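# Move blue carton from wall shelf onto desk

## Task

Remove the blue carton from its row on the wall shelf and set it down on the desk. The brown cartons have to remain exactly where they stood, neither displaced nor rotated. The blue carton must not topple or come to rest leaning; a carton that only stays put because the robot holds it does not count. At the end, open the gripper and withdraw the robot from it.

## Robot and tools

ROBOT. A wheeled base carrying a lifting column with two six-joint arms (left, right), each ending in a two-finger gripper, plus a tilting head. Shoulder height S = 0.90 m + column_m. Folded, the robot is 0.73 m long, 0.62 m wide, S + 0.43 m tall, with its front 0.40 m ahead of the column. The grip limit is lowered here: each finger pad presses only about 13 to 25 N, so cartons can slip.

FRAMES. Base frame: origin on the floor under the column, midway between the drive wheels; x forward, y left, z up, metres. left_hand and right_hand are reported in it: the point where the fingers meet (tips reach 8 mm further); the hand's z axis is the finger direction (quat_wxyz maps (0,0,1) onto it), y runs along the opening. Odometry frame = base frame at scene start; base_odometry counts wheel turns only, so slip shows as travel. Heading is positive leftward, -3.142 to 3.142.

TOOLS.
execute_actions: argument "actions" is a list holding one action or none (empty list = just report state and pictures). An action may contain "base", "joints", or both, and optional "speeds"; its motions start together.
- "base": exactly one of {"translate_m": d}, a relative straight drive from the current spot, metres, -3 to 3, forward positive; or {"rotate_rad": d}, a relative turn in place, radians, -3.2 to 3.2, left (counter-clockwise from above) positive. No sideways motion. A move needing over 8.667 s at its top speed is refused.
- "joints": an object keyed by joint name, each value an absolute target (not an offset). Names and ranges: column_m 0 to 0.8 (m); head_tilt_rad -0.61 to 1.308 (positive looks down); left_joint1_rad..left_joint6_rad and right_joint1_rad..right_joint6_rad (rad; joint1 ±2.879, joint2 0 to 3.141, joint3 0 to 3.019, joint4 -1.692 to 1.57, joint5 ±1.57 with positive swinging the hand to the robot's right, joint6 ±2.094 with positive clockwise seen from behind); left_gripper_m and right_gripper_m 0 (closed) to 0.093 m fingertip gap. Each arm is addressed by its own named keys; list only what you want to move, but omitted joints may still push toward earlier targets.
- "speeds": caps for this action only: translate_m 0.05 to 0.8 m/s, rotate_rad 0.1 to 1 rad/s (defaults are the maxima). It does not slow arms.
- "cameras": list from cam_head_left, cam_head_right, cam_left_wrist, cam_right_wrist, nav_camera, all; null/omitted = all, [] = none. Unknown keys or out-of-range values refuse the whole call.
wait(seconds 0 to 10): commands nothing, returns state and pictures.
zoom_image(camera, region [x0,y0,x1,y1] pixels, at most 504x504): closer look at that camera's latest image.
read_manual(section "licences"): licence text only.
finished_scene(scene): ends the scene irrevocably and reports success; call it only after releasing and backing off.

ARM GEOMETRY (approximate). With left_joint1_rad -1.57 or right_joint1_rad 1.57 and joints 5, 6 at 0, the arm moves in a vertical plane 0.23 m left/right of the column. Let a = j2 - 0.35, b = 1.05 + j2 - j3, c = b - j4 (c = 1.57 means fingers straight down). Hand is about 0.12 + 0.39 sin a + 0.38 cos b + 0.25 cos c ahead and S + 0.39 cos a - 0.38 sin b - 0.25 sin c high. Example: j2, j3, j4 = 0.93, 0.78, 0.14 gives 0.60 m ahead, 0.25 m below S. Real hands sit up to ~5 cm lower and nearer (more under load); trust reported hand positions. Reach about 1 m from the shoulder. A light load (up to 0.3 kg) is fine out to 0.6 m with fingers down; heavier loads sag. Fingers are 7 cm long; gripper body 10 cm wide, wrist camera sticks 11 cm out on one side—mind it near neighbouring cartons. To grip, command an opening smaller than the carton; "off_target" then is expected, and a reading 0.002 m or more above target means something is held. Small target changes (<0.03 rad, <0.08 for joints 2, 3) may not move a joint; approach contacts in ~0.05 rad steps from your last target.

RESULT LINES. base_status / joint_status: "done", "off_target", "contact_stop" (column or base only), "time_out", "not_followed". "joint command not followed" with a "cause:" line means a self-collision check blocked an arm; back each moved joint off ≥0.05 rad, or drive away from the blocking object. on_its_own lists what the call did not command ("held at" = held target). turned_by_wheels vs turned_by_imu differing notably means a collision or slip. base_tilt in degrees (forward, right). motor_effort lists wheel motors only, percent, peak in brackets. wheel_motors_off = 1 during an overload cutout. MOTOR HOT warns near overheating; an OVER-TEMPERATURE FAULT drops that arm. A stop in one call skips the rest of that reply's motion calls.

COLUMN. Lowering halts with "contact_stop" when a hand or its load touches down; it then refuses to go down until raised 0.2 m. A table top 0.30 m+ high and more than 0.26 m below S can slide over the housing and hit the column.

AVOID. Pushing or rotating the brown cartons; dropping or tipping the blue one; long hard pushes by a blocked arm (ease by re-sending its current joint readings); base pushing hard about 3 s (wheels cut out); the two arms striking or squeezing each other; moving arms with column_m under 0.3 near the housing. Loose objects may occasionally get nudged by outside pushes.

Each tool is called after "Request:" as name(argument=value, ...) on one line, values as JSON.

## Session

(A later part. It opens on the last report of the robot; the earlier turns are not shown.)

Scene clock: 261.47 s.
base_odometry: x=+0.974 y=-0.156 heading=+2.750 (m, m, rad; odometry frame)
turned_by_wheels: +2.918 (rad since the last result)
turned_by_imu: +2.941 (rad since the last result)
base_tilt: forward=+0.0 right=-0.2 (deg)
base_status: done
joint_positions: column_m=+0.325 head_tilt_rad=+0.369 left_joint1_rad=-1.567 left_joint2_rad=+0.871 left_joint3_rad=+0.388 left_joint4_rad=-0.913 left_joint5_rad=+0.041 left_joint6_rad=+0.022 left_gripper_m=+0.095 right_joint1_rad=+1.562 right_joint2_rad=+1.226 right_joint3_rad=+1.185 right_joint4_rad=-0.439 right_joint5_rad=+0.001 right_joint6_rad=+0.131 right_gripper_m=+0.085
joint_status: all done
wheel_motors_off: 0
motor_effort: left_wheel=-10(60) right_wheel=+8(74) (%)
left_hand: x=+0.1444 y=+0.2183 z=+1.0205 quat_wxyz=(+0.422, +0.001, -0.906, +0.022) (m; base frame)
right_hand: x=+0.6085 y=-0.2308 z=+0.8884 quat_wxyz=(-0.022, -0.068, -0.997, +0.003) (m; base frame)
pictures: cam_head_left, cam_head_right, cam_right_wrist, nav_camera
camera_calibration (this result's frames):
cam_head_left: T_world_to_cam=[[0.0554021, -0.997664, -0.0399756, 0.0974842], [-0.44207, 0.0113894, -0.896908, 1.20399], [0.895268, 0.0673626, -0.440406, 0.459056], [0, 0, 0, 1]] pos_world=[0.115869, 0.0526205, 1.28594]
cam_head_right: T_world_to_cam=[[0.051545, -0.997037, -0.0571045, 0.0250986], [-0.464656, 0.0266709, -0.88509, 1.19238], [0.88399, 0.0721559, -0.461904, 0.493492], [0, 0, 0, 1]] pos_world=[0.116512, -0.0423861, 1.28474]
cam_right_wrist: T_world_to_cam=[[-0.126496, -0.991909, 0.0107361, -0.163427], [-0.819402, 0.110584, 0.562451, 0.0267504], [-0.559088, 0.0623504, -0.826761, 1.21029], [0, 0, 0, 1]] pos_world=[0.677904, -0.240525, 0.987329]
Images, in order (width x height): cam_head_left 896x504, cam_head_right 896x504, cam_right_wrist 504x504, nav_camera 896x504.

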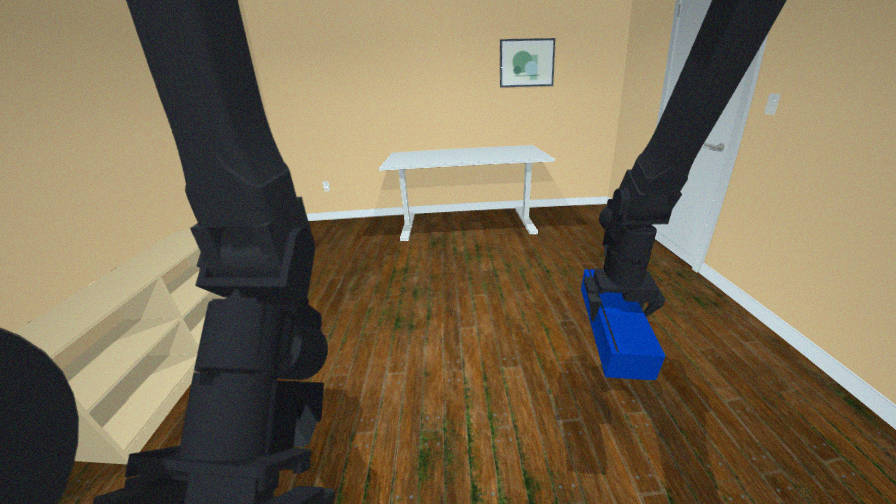

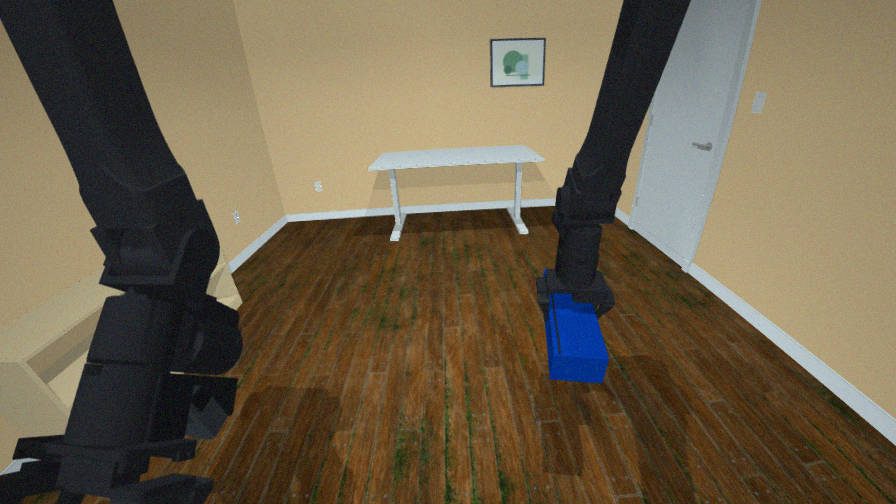

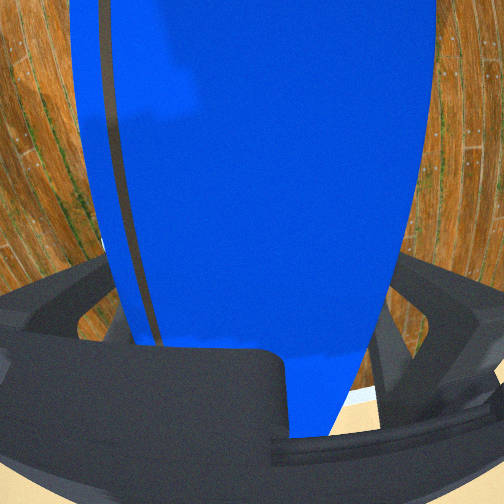

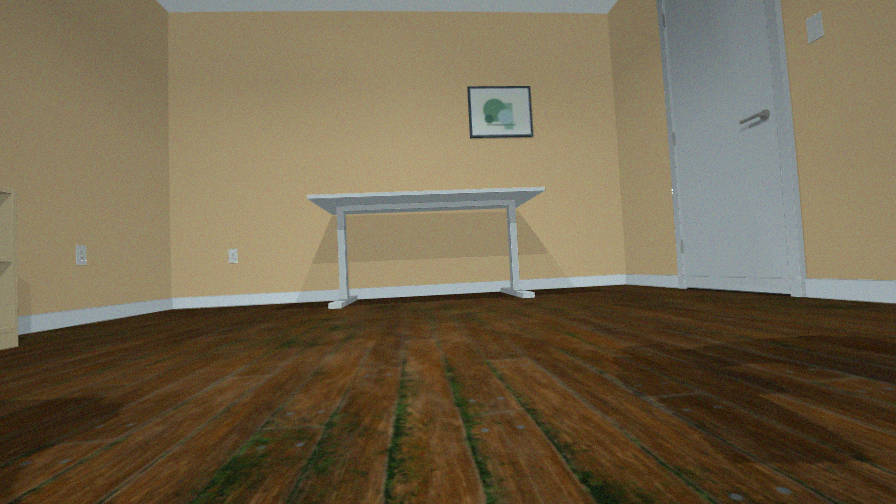

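Request:
execute_actions(actions=[])

Scene clock: 272.73 s.
base_odometry: x=+0.974 y=-0.156 heading=+2.750 (m, m, rad; odometry frame)
turned_by_wheels: +0.000 (rad since the last result)
turned_by_imu: +0.001 (rad since the last result)
base_tilt: forward=+0.2 right=-0.3 (deg)
base_status: done
joint_positions: column_m=+0.325 head_tilt_rad=+0.369 left_joint1_rad=-1.567 left_joint2_rad=+0.871 left_joint3_rad=+0.388 left_joint4_rad=-0.913 left_joint5_rad=+0.041 left_joint6_rad=+0.022 left_gripper_m=+0.095 right_joint1_rad=+1.562 right_joint2_rad=+1.226 right_joint3_rad=+1.185 right_joint4_rad=-0.439 right_joint5_rad=+0.001 right_joint6_rad=+0.131 right_gripper_m=+0.085
joint_status: all done
wheel_motors_off: 0
motor_effort: left_wheel=-10(60) right_wheel=+9(74) (%)
left_hand: x=+0.1444 y=+0.2183 z=+1.0205 quat_wxyz=(+0.422, +0.001, -0.906, +0.022) (m; base frame)
right_hand: x=+0.6085 y=-0.2308 z=+0.8884 quat_wxyz=(-0.022, -0.068, -0.997, +0.003) (m; base frame)
pictures: cam_head_left, cam_head_right, cam_left_wrist, cam_right_wrist, nav_camera
camera_calibration (this result's frames):
cam_head_left: T_world_to_cam=[[0.0554021, -0.997664, -0.0399755, 0.0974842], [-0.44207, 0.0113894, -0.896908, 1.20399], [0.895268, 0.0673626, -0.440406, 0.459056], [0, 0, 0, 1]] pos_world=[0.115869, 0.0526205, 1.28594]
cam_head_right: T_world_to_cam=[[0.051545, -0.997037, -0.0571045, 0.0250986], [-0.464656, 0.0266709, -0.88509, 1.19238], [0.88399, 0.0721559, -0.461904, 0.493492], [0, 0, 0, 1]] pos_world=[0.116512, -0.0423861, 1.28474]
cam_left_wrist: T_world_to_cam=[[0.0108835, -0.998861, 0.0464626, 0.16866], [-0.0900718, 0.0452972, 0.994905, -1.00653], [-0.995876, -0.015013, -0.0894762, 0.362558], [0, 0, 0, 1]] pos_world=[0.268567, 0.219504, 1.02601]
cam_right_wrist: T_world_to_cam=[[-0.126496, -0.991909, 0.0107361, -0.163427], [-0.819402, 0.110584, 0.562451, 0.0267504], [-0.559088, 0.0623504, -0.826761, 1.21029], [0, 0, 0, 1]] pos_world=[0.677904, -0.240525, 0.987329]
Images, in order (width x height): cam_head_left 896x504, cam_head_right 896x504, cam_left_wrist 504x504, cam_right_wrist 504x504, nav_camera 896x504.

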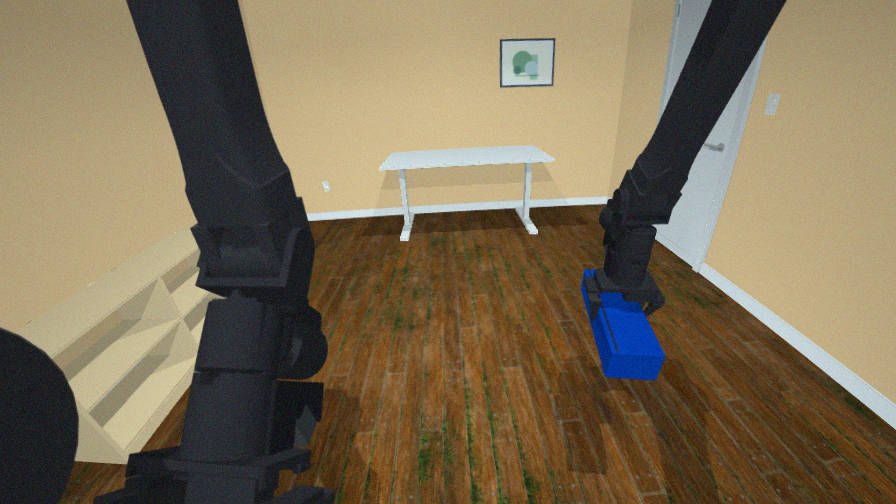

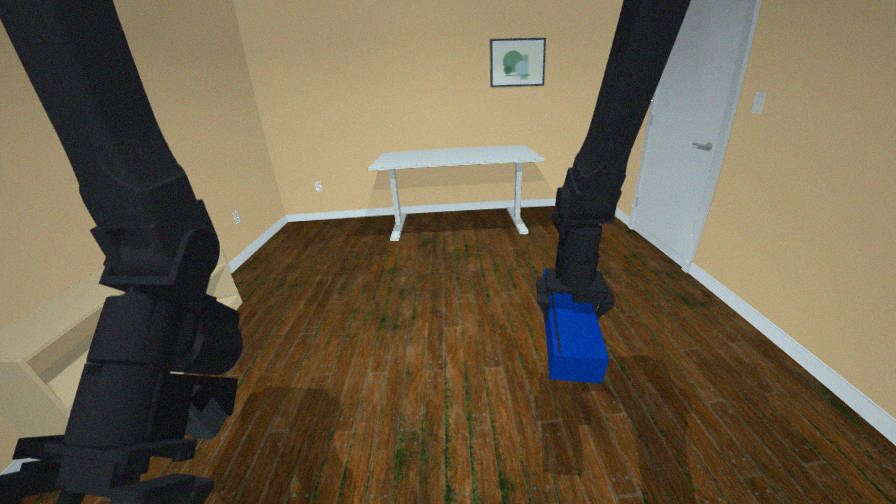

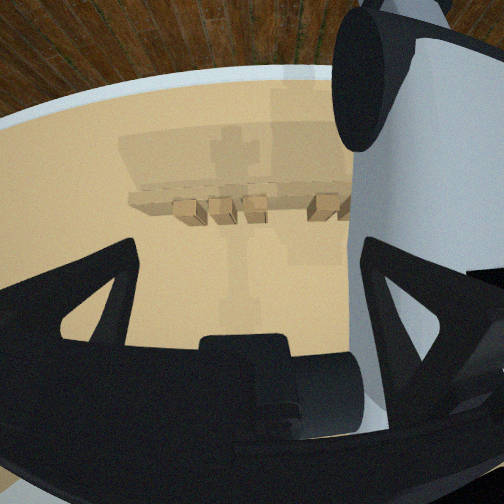

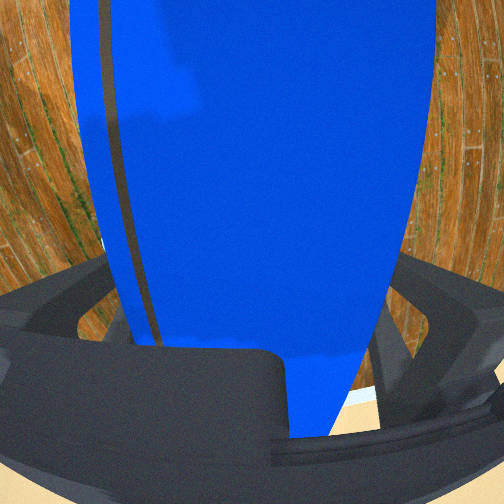

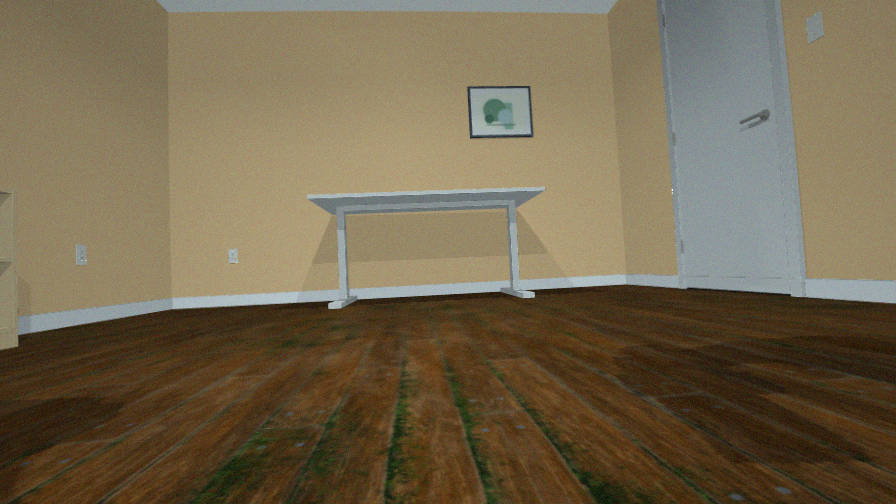

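Request:
execute_actions(actions=[{"base": {"translate_m": 2.7}, "joints": {"column_m": 0.25, "head_tilt_rad": 0.7}}])

Scene clock: 311.47 s.
base_odometry: x=-1.522 y=+0.874 heading=+2.751 (m, m, rad; odometry frame)
turned_by_wheels: +0.002 (rad since the last result)
turned_by_imu: +0.001 (rad since the last result)
base_tilt: forward=+0.2 right=-0.1 (deg)
base_status: done
joint_positions: column_m=+0.250 head_tilt_rad=+0.703 left_joint1_rad=-1.567 left_joint2_rad=+0.870 left_joint3_rad=+0.389 left_joint4_rad=-0.913 left_joint5_rad=+0.041 left_joint6_rad=+0.022 left_gripper_m=+0.095 right_joint1_rad=+1.562 right_joint2_rad=+1.226 right_joint3_rad=+1.185 right_joint4_rad=-0.439 right_joint5_rad=+0.001 right_joint6_rad=+0.131 right_gripper_m=+0.085
joint_status: all done
wheel_motors_off: 0
motor_effort: left_wheel=+1(82) right_wheel=+0(64) (%)
left_hand: x=+0.1449 y=+0.2183 z=+0.9455 quat_wxyz=(+0.421, +0.001, -0.907, +0.022) (m; base frame)
right_hand: x=+0.6085 y=-0.2308 z=+0.8136 quat_wxyz=(-0.022, -0.068, -0.997, +0.003) (m; base frame)
pictures: cam_head_left, cam_head_right, cam_left_wrist, cam_right_wrist, nav_camera
camera_calibration (this result's frames):
cam_head_left: T_world_to_cam=[[0.0392219, -0.997664, -0.0559382, 0.115031], [-0.711841, 0.0113894, -0.702248, 0.909719], [0.701244, 0.0673626, -0.709731, 0.768684], [0, 0, 0, 1]] pos_world=[0.104029, 0.0526205, 1.19084]
cam_head_right: T_world_to_cam=[[0.029959, -0.997037, -0.0708539, 0.0388976], [-0.7293, 0.0266709, -0.683674, 0.89039], [0.683538, 0.0721559, -0.72634, 0.795788], [0, 0, 0, 1]] pos_world=[0.104245, -0.0423861, 1.18951]
cam_left_wrist: T_world_to_cam=[[0.0108264, -0.998861, 0.0464728, 0.172139], [-0.0912102, 0.0452953, 0.994801, -0.931615], [-0.995773, -0.0150089, -0.0906159, 0.357399], [0, 0, 0, 1]] pos_world=[0.269051, 0.219505, 0.951158]
cam_right_wrist: T_world_to_cam=[[-0.126496, -0.991909, 0.0107361, -0.162623], [-0.819402, 0.110584, 0.562451, 0.0688599], [-0.559088, 0.0623504, -0.826761, 1.14839], [0, 0, 0, 1]] pos_world=[0.677904, -0.240525, 0.912461]
Images, in order (width x height): cam_head_left 896x504, cam_head_right 896x504, cam_left_wrist 504x504, cam_right_wrist 504x504, nav_camera 896x504.

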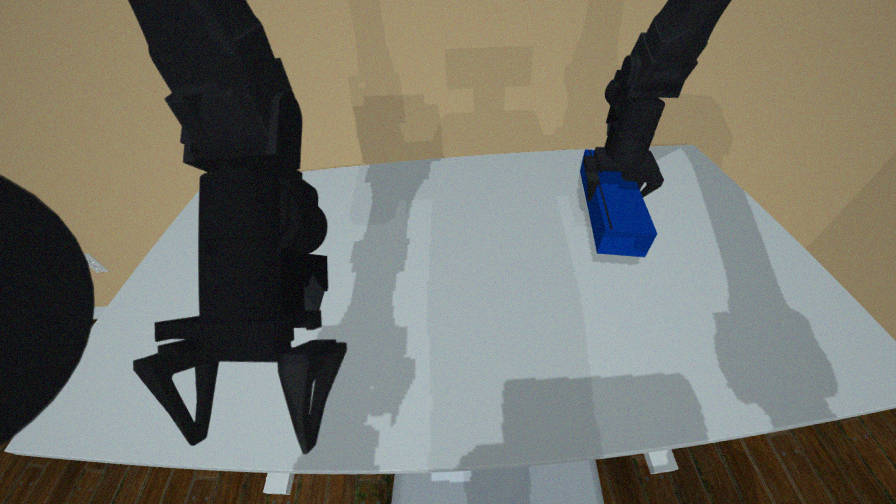

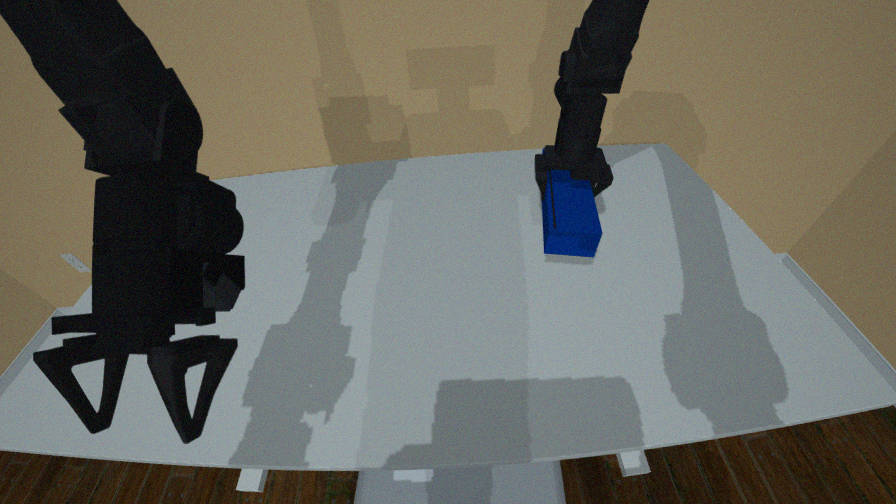

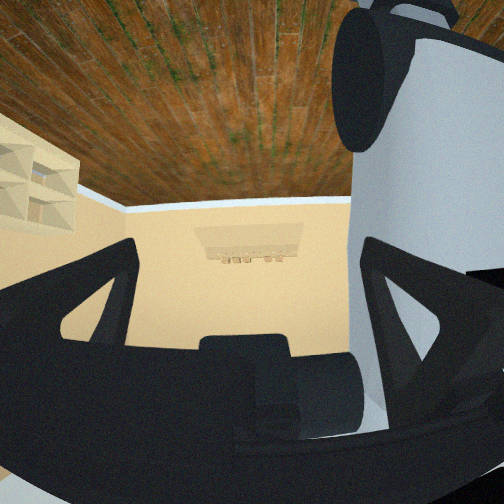

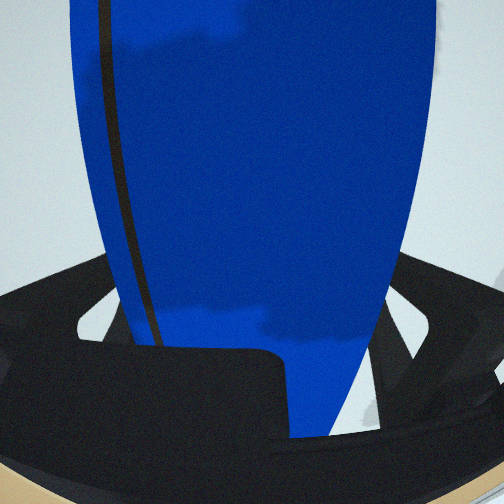

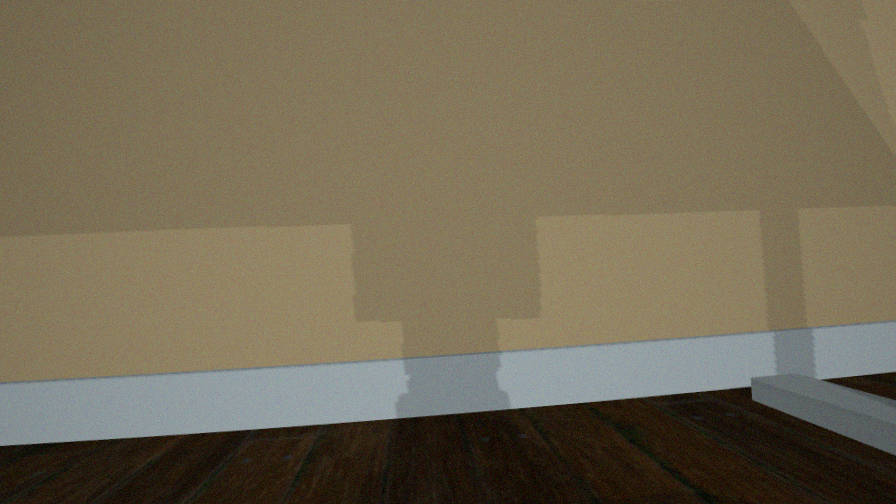

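Request:
zoom_image(camera="cam_head_right", region=[510, 140, 640, 290])

Request:
zoom_image(camera="cam_head_left", region=[560, 130, 690, 280])

Region (510, 140, 640, 290) of cam_head_right's 896x504 image, scaled by 3.360, with more detail than that image has; it fills the left 437 columns of this view, and the rest is white.

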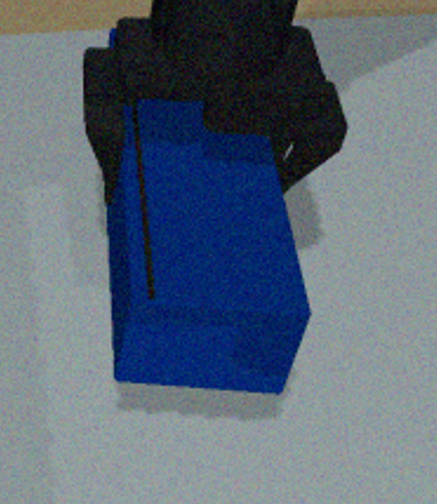

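Region (560, 130, 690, 280) of cam_head_left's 896x504 image, scaled by 3.360, with more detail than that image has; it fills the left 437 columns of this view, and the rest is white.

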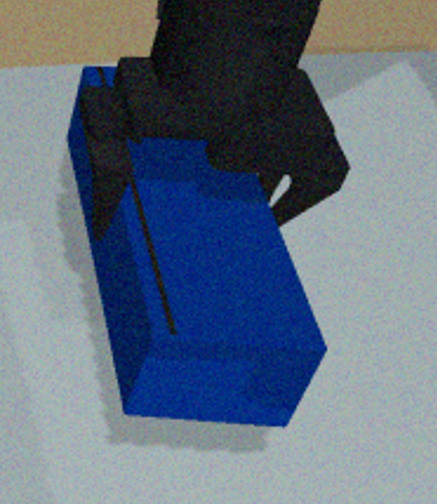

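Request:
zoom_image(camera="cam_head_right", region=[530, 220, 620, 300])

Request:
zoom_image(camera="cam_head_left", region=[575, 220, 665, 300])

Region (530, 220, 620, 300) of cam_head_right's 896x504 image, scaled by 5.600, with more detail than that image has.

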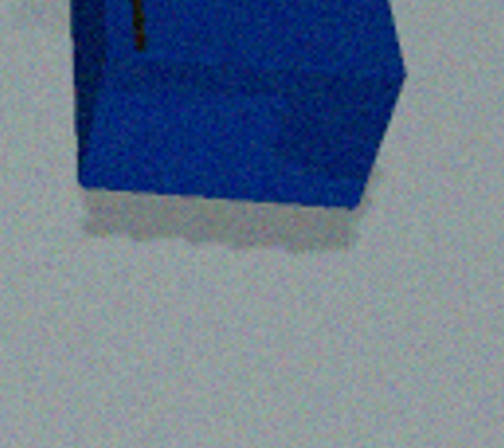

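Region (575, 220, 665, 300) of cam_head_left's 896x504 image, scaled by 5.600, with more detail than that image has.

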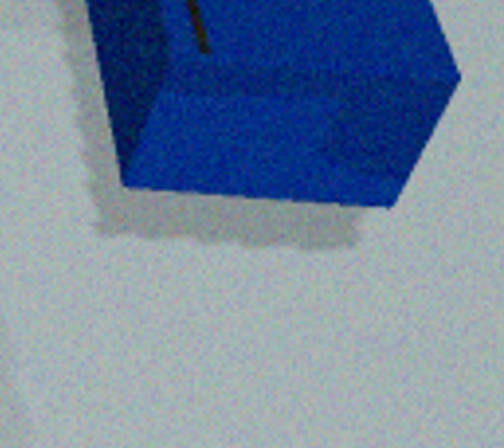

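Request:
execute_actions(actions=[{"joints": {"column_m": 0.21}}], cameras=["cam_head_left", "cam_head_right", "cam_right_wrist"])

Request:
zoom_image(camera="cam_head_right", region=[530, 220, 620, 300])

Request:
zoom_image(camera="cam_head_left", region=[575, 220, 665, 300])

Scene clock: 378.83 s.
base_odometry: x=-1.522 y=+0.874 heading=+2.751 (m, m, rad; odometry frame)
turned_by_wheels: +0.000 (rad since the last result)
turned_by_imu: +0.002 (rad since the last result)
base_tilt: forward=+0.2 right=-0.3 (deg)
base_status: not commanded
joint_positions: column_m=+0.210 head_tilt_rad=+0.703 left_joint1_rad=-1.567 left_joint2_rad=+0.870 left_joint3_rad=+0.389 left_joint4_rad=-0.913 left_joint5_rad=+0.041 left_joint6_rad=+0.022 left_gripper_m=+0.095 right_joint1_rad=+1.562 right_joint2_rad=+1.226 right_joint3_rad=+1.185 right_joint4_rad=-0.439 right_joint5_rad=+0.001 right_joint6_rad=+0.131 right_gripper_m=+0.085
joint_status: all done
wheel_motors_off: 0
motor_effort: left_wheel=+2(3) right_wheel=-2(2) (%)
left_hand: x=+0.1449 y=+0.2183 z=+0.9055 quat_wxyz=(+0.421, +0.001, -0.907, +0.022) (m; base frame)
right_hand: x=+0.6085 y=-0.2308 z=+0.7736 quat_wxyz=(-0.022, -0.068, -0.997, +0.003) (m; base frame)
pictures: cam_head_left, cam_head_right, cam_right_wrist
camera_calibration (this result's frames):
cam_head_left: T_world_to_cam=[[0.0392219, -0.997664, -0.0559382, 0.112793], [-0.711841, 0.0113894, -0.702248, 0.88162], [0.701244, 0.0673626, -0.709731, 0.740285], [0, 0, 0, 1]] pos_world=[0.104029, 0.0526205, 1.15083]
cam_head_right: T_world_to_cam=[[0.029959, -0.997037, -0.0708539, 0.0360624], [-0.7293, 0.0266709, -0.683674, 0.863033], [0.683538, 0.0721559, -0.72634, 0.766724], [0, 0, 0, 1]] pos_world=[0.104245, -0.0423861, 1.14949]
cam_right_wrist: T_world_to_cam=[[-0.126496, -0.991909, 0.0107361, -0.162193], [-0.819402, 0.110584, 0.562451, 0.091366], [-0.559088, 0.0623504, -0.826761, 1.11531], [0, 0, 0, 1]] pos_world=[0.677904, -0.240525, 0.872446]
Images, in order (width x height): cam_head_left 896x504, cam_head_right 896x504, cam_right_wrist 504x504.

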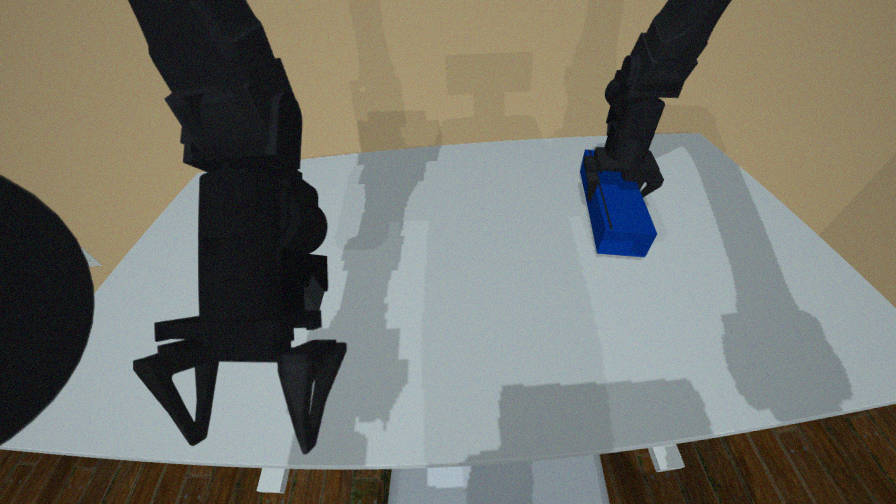

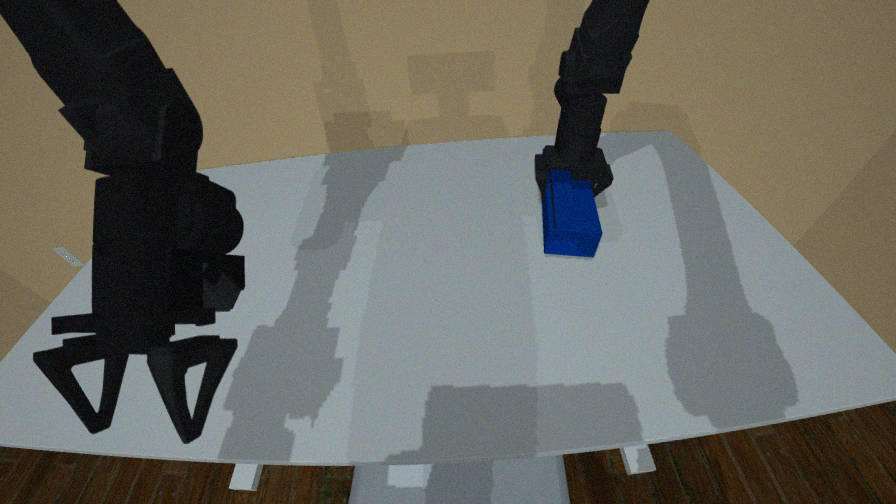

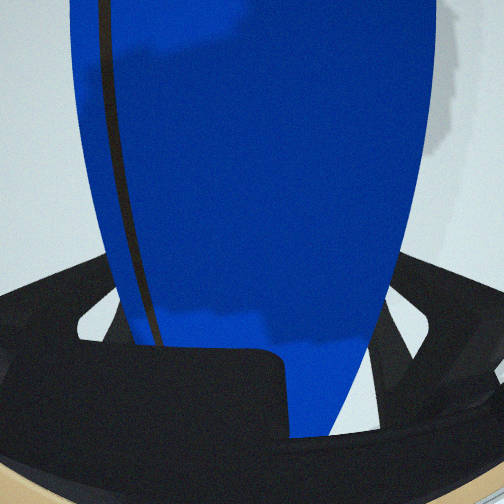

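Region (530, 220, 620, 300) of cam_head_right's 896x504 image, scaled by 5.600, with more detail than that image has.

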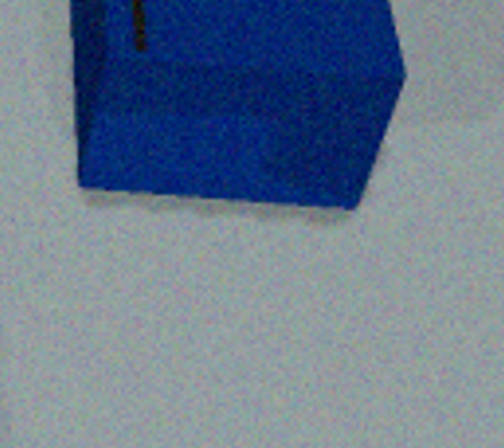

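Region (575, 220, 665, 300) of cam_head_left's 896x504 image, scaled by 5.600, with more detail than that image has.

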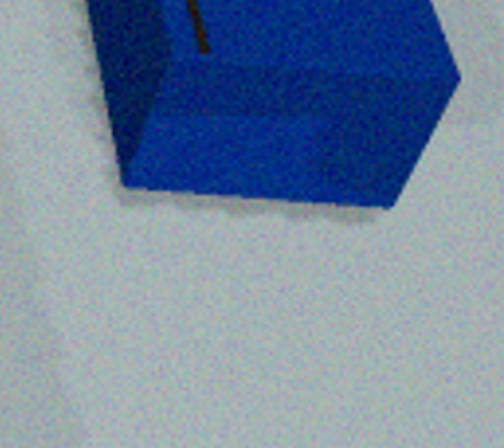

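Request:
zoom_image(camera="cam_head_right", region=[538, 240, 602, 270])

Request:
zoom_image(camera="cam_head_left", region=[570, 140, 660, 270])

Region (538, 240, 602, 270) of cam_head_right's 896x504 image, scaled by 7.875, with more detail than that image has; it fills the top 236 rows of this view, and the rest is white.

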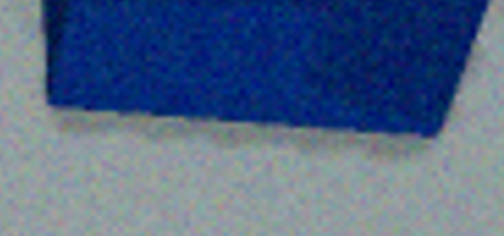

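Region (570, 140, 660, 270) of cam_head_left's 896x504 image, scaled by 3.877, with more detail than that image has; it fills the left 349 columns of this view, and the rest is white.

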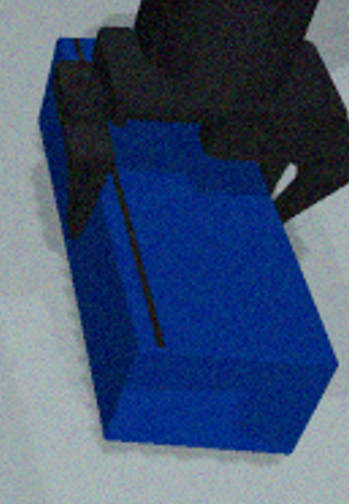

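Request:
execute_actions(actions=[{"joints": {"column_m": 0.197}}], cameras=["cam_head_left", "cam_head_right", "cam_right_wrist"])

Request:
zoom_image(camera="cam_head_right", region=[530, 220, 620, 300])

Request:
zoom_image(camera="cam_head_left", region=[570, 140, 660, 270])

Scene clock: 391.97 s.
base_odometry: x=-1.522 y=+0.874 heading=+2.751 (m, m, rad; odometry frame)
turned_by_wheels: +0.000 (rad since the last result)
turned_by_imu: +0.002 (rad since the last result)
base_tilt: forward=+0.3 right=-0.2 (deg)
base_status: not commanded
joint_positions: column_m=+0.197 head_tilt_rad=+0.703 left_joint1_rad=-1.567 left_joint2_rad=+0.870 left_joint3_rad=+0.389 left_joint4_rad=-0.913 left_joint5_rad=+0.041 left_joint6_rad=+0.022 left_gripper_m=+0.095 right_joint1_rad=+1.562 right_joint2_rad=+1.226 right_joint3_rad=+1.185 right_joint4_rad=-0.439 right_joint5_rad=+0.001 right_joint6_rad=+0.131 right_gripper_m=+0.085
joint_status: all done
wheel_motors_off: 0
motor_effort: left_wheel=+4(4) right_wheel=-2(3) (%)
left_hand: x=+0.1449 y=+0.2183 z=+0.8925 quat_wxyz=(+0.421, +0.001, -0.907, +0.022) (m; base frame)
right_hand: x=+0.6085 y=-0.2308 z=+0.7606 quat_wxyz=(-0.022, -0.068, -0.997, +0.003) (m; base frame)
pictures: cam_head_left, cam_head_right, cam_right_wrist
camera_calibration (this result's frames):
cam_head_left: T_world_to_cam=[[0.0392219, -0.997664, -0.0559382, 0.112066], [-0.711841, 0.0113894, -0.702248, 0.872493], [0.701244, 0.0673626, -0.709732, 0.731061], [0, 0, 0, 1]] pos_world=[0.104029, 0.0526205, 1.13783]
cam_head_right: T_world_to_cam=[[0.029959, -0.997037, -0.0708539, 0.0351416], [-0.7293, 0.0266709, -0.683674, 0.854148], [0.683538, 0.0721559, -0.72634, 0.757285], [0, 0, 0, 1]] pos_world=[0.104245, -0.0423861, 1.1365]
cam_right_wrist: T_world_to_cam=[[-0.126496, -0.991909, 0.0107361, -0.162054], [-0.819402, 0.110584, 0.562451, 0.0986755], [-0.559088, 0.0623504, -0.826761, 1.10456], [0, 0, 0, 1]] pos_world=[0.677904, -0.240525, 0.859451]
Images, in order (width x height): cam_head_left 896x504, cam_head_right 896x504, cam_right_wrist 504x504.

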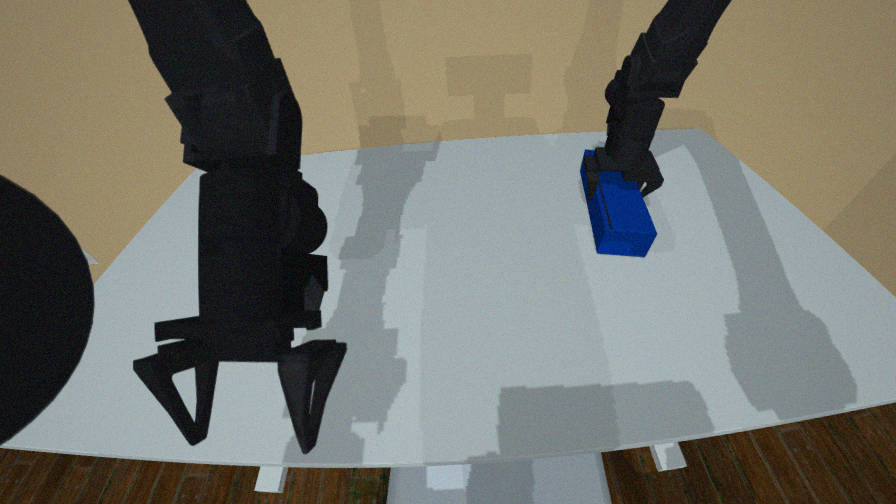

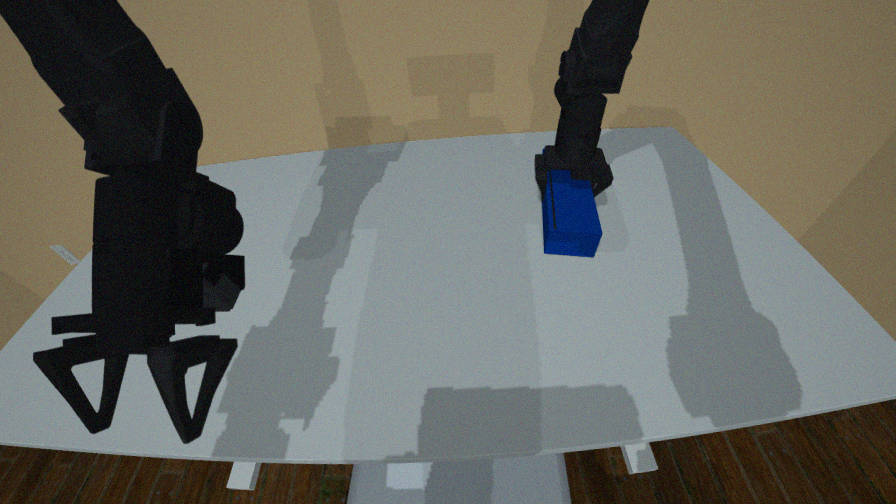

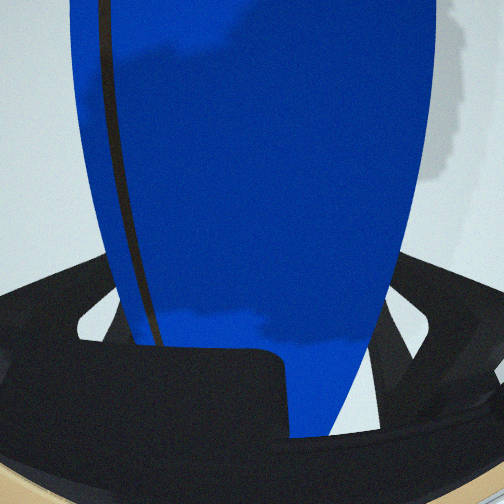

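Region (530, 220, 620, 300) of cam_head_right's 896x504 image, scaled by 5.600, with more detail than that image has.

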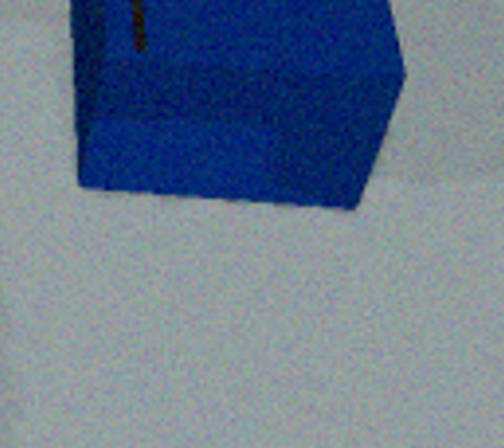

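Region (570, 140, 660, 270) of cam_head_left's 896x504 image, scaled by 3.877, with more detail than that image has; it fills the left 349 columns of this view, and the rest is white.

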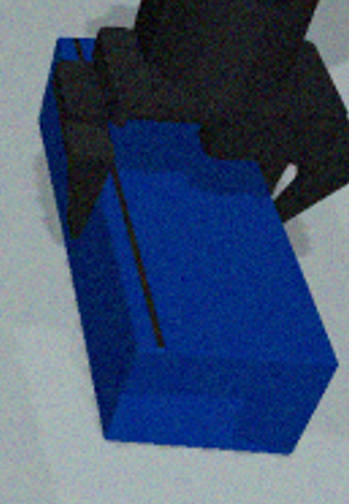

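Request:
zoom_image(camera="cam_head_right", region=[538, 240, 602, 270])

Request:
zoom_image(camera="cam_head_left", region=[585, 225, 655, 270])

Region (538, 240, 602, 270) of cam_head_right's 896x504 image, scaled by 7.875, with more detail than that image has; it fills the top 236 rows of this view, and the rest is white.

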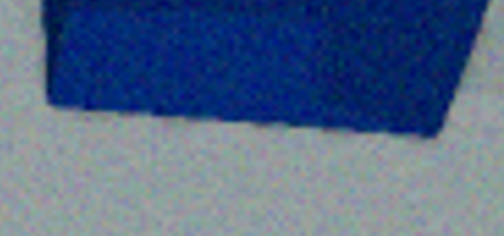

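Region (585, 225, 655, 270) of cam_head_left's 896x504 image, scaled by 7.200, with more detail than that image has; it fills the top 324 rows of this view, and the rest is white.

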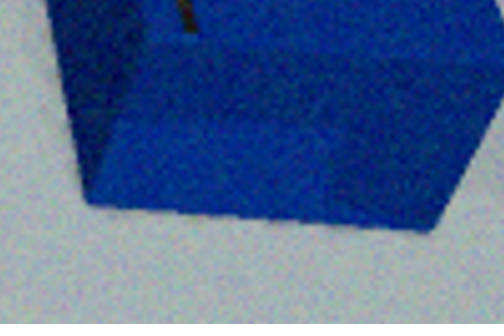

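Request:
execute_actions(actions=[{"joints": {"right_gripper_m": 0.093}}], cameras=["cam_head_left", "cam_head_right", "cam_right_wrist"])

Request:
zoom_image(camera="cam_head_left", region=[570, 140, 660, 270])

Request:
zoom_image(camera="cam_head_right", region=[510, 140, 640, 290])

Scene clock: 404.63 s.
base_odometry: x=-1.522 y=+0.874 heading=+2.751 (m, m, rad; odometry frame)
turned_by_wheels: +0.000 (rad since the last result)
turned_by_imu: +0.002 (rad since the last result)
base_tilt: forward=+0.2 right=-0.2 (deg)
base_status: not commanded
joint_positions: column_m=+0.197 head_tilt_rad=+0.703 left_joint1_rad=-1.567 left_joint2_rad=+0.870 left_joint3_rad=+0.389 left_joint4_rad=-0.913 left_joint5_rad=+0.041 left_joint6_rad=+0.022 left_gripper_m=+0.095 right_joint1_rad=+1.562 right_joint2_rad=+1.226 right_joint3_rad=+1.185 right_joint4_rad=-0.439 right_joint5_rad=+0.001 right_joint6_rad=+0.131 right_gripper_m=+0.093
joint_status: all done
wheel_motors_off: 0
motor_effort: left_wheel=+3(3) right_wheel=-3(3) (%)
left_hand: x=+0.1449 y=+0.2183 z=+0.8925 quat_wxyz=(+0.421, +0.001, -0.907, +0.022) (m; base frame)
right_hand: x=+0.6085 y=-0.2308 z=+0.7606 quat_wxyz=(-0.022, -0.068, -0.997, +0.003) (m; base frame)
pictures: cam_head_left, cam_head_right, cam_right_wrist
camera_calibration (this result's frames):
cam_head_left: T_world_to_cam=[[0.0392219, -0.997664, -0.0559382, 0.112066], [-0.711841, 0.0113894, -0.702248, 0.872493], [0.701244, 0.0673626, -0.709731, 0.731061], [0, 0, 0, 1]] pos_world=[0.104029, 0.0526205, 1.13783]
cam_head_right: T_world_to_cam=[[0.029959, -0.997037, -0.0708539, 0.0351416], [-0.7293, 0.0266709, -0.683674, 0.854148], [0.683538, 0.0721559, -0.72634, 0.757285], [0, 0, 0, 1]] pos_world=[0.104245, -0.0423861, 1.1365]
cam_right_wrist: T_world_to_cam=[[-0.126496, -0.991909, 0.0107361, -0.162054], [-0.819402, 0.110584, 0.562451, 0.0986755], [-0.559088, 0.0623504, -0.826761, 1.10456], [0, 0, 0, 1]] pos_world=[0.677904, -0.240525, 0.859451]
Images, in order (width x height): cam_head_left 896x504, cam_head_right 896x504, cam_right_wrist 504x504.

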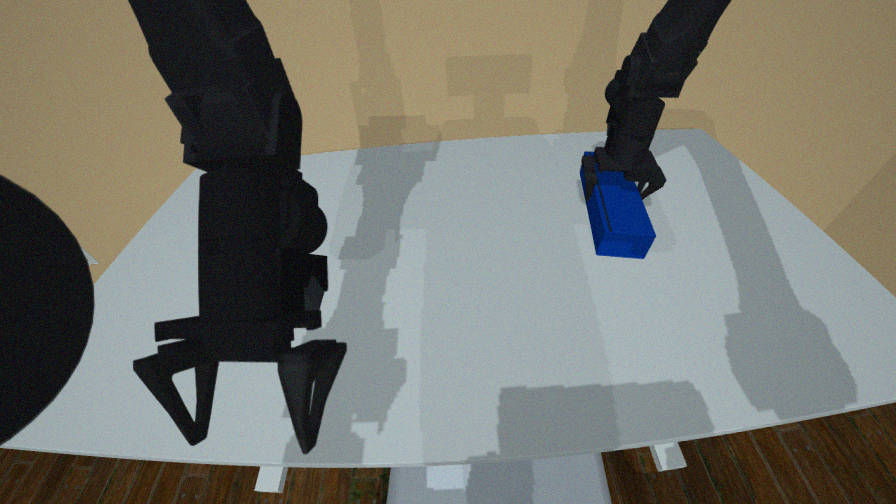

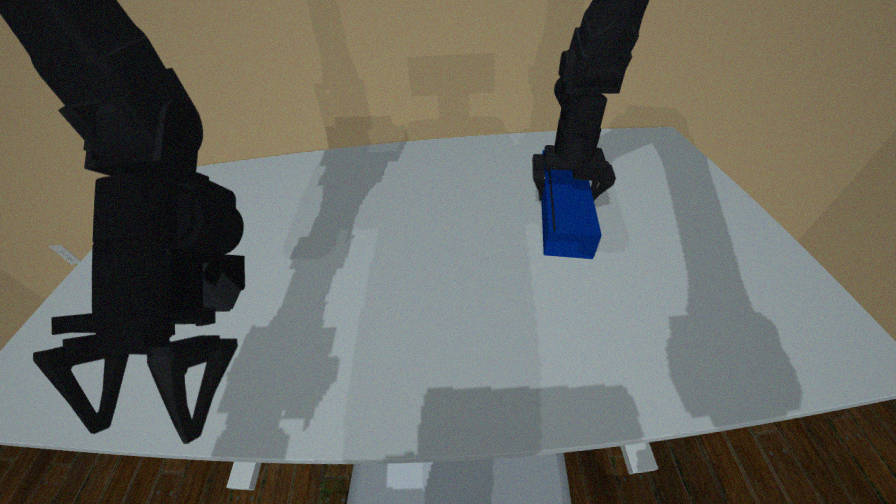

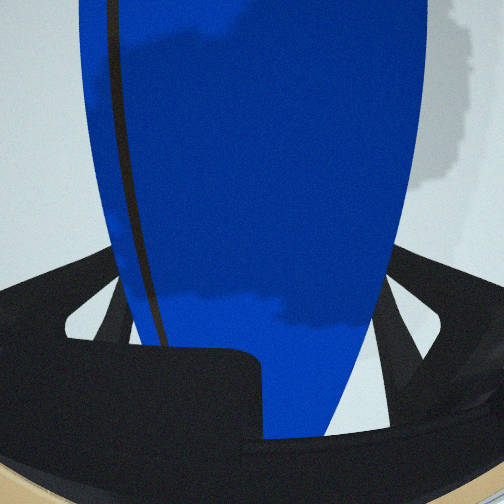

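Region (570, 140, 660, 270) of cam_head_left's 896x504 image, scaled by 3.877, with more detail than that image has; it fills the left 349 columns of this view, and the rest is white.

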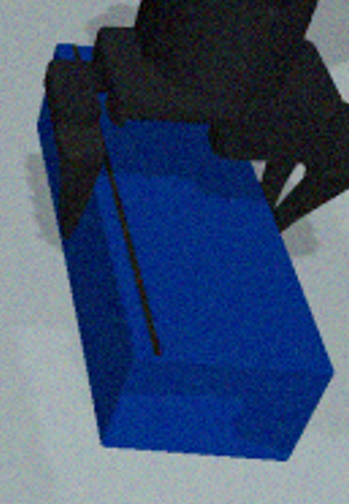

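Region (510, 140, 640, 290) of cam_head_right's 896x504 image, scaled by 3.360, with more detail than that image has; it fills the left 437 columns of this view, and the rest is white.

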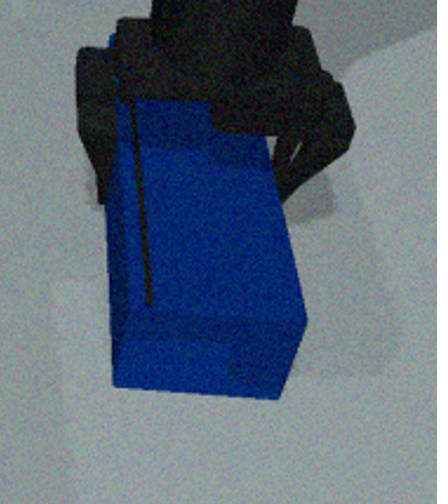

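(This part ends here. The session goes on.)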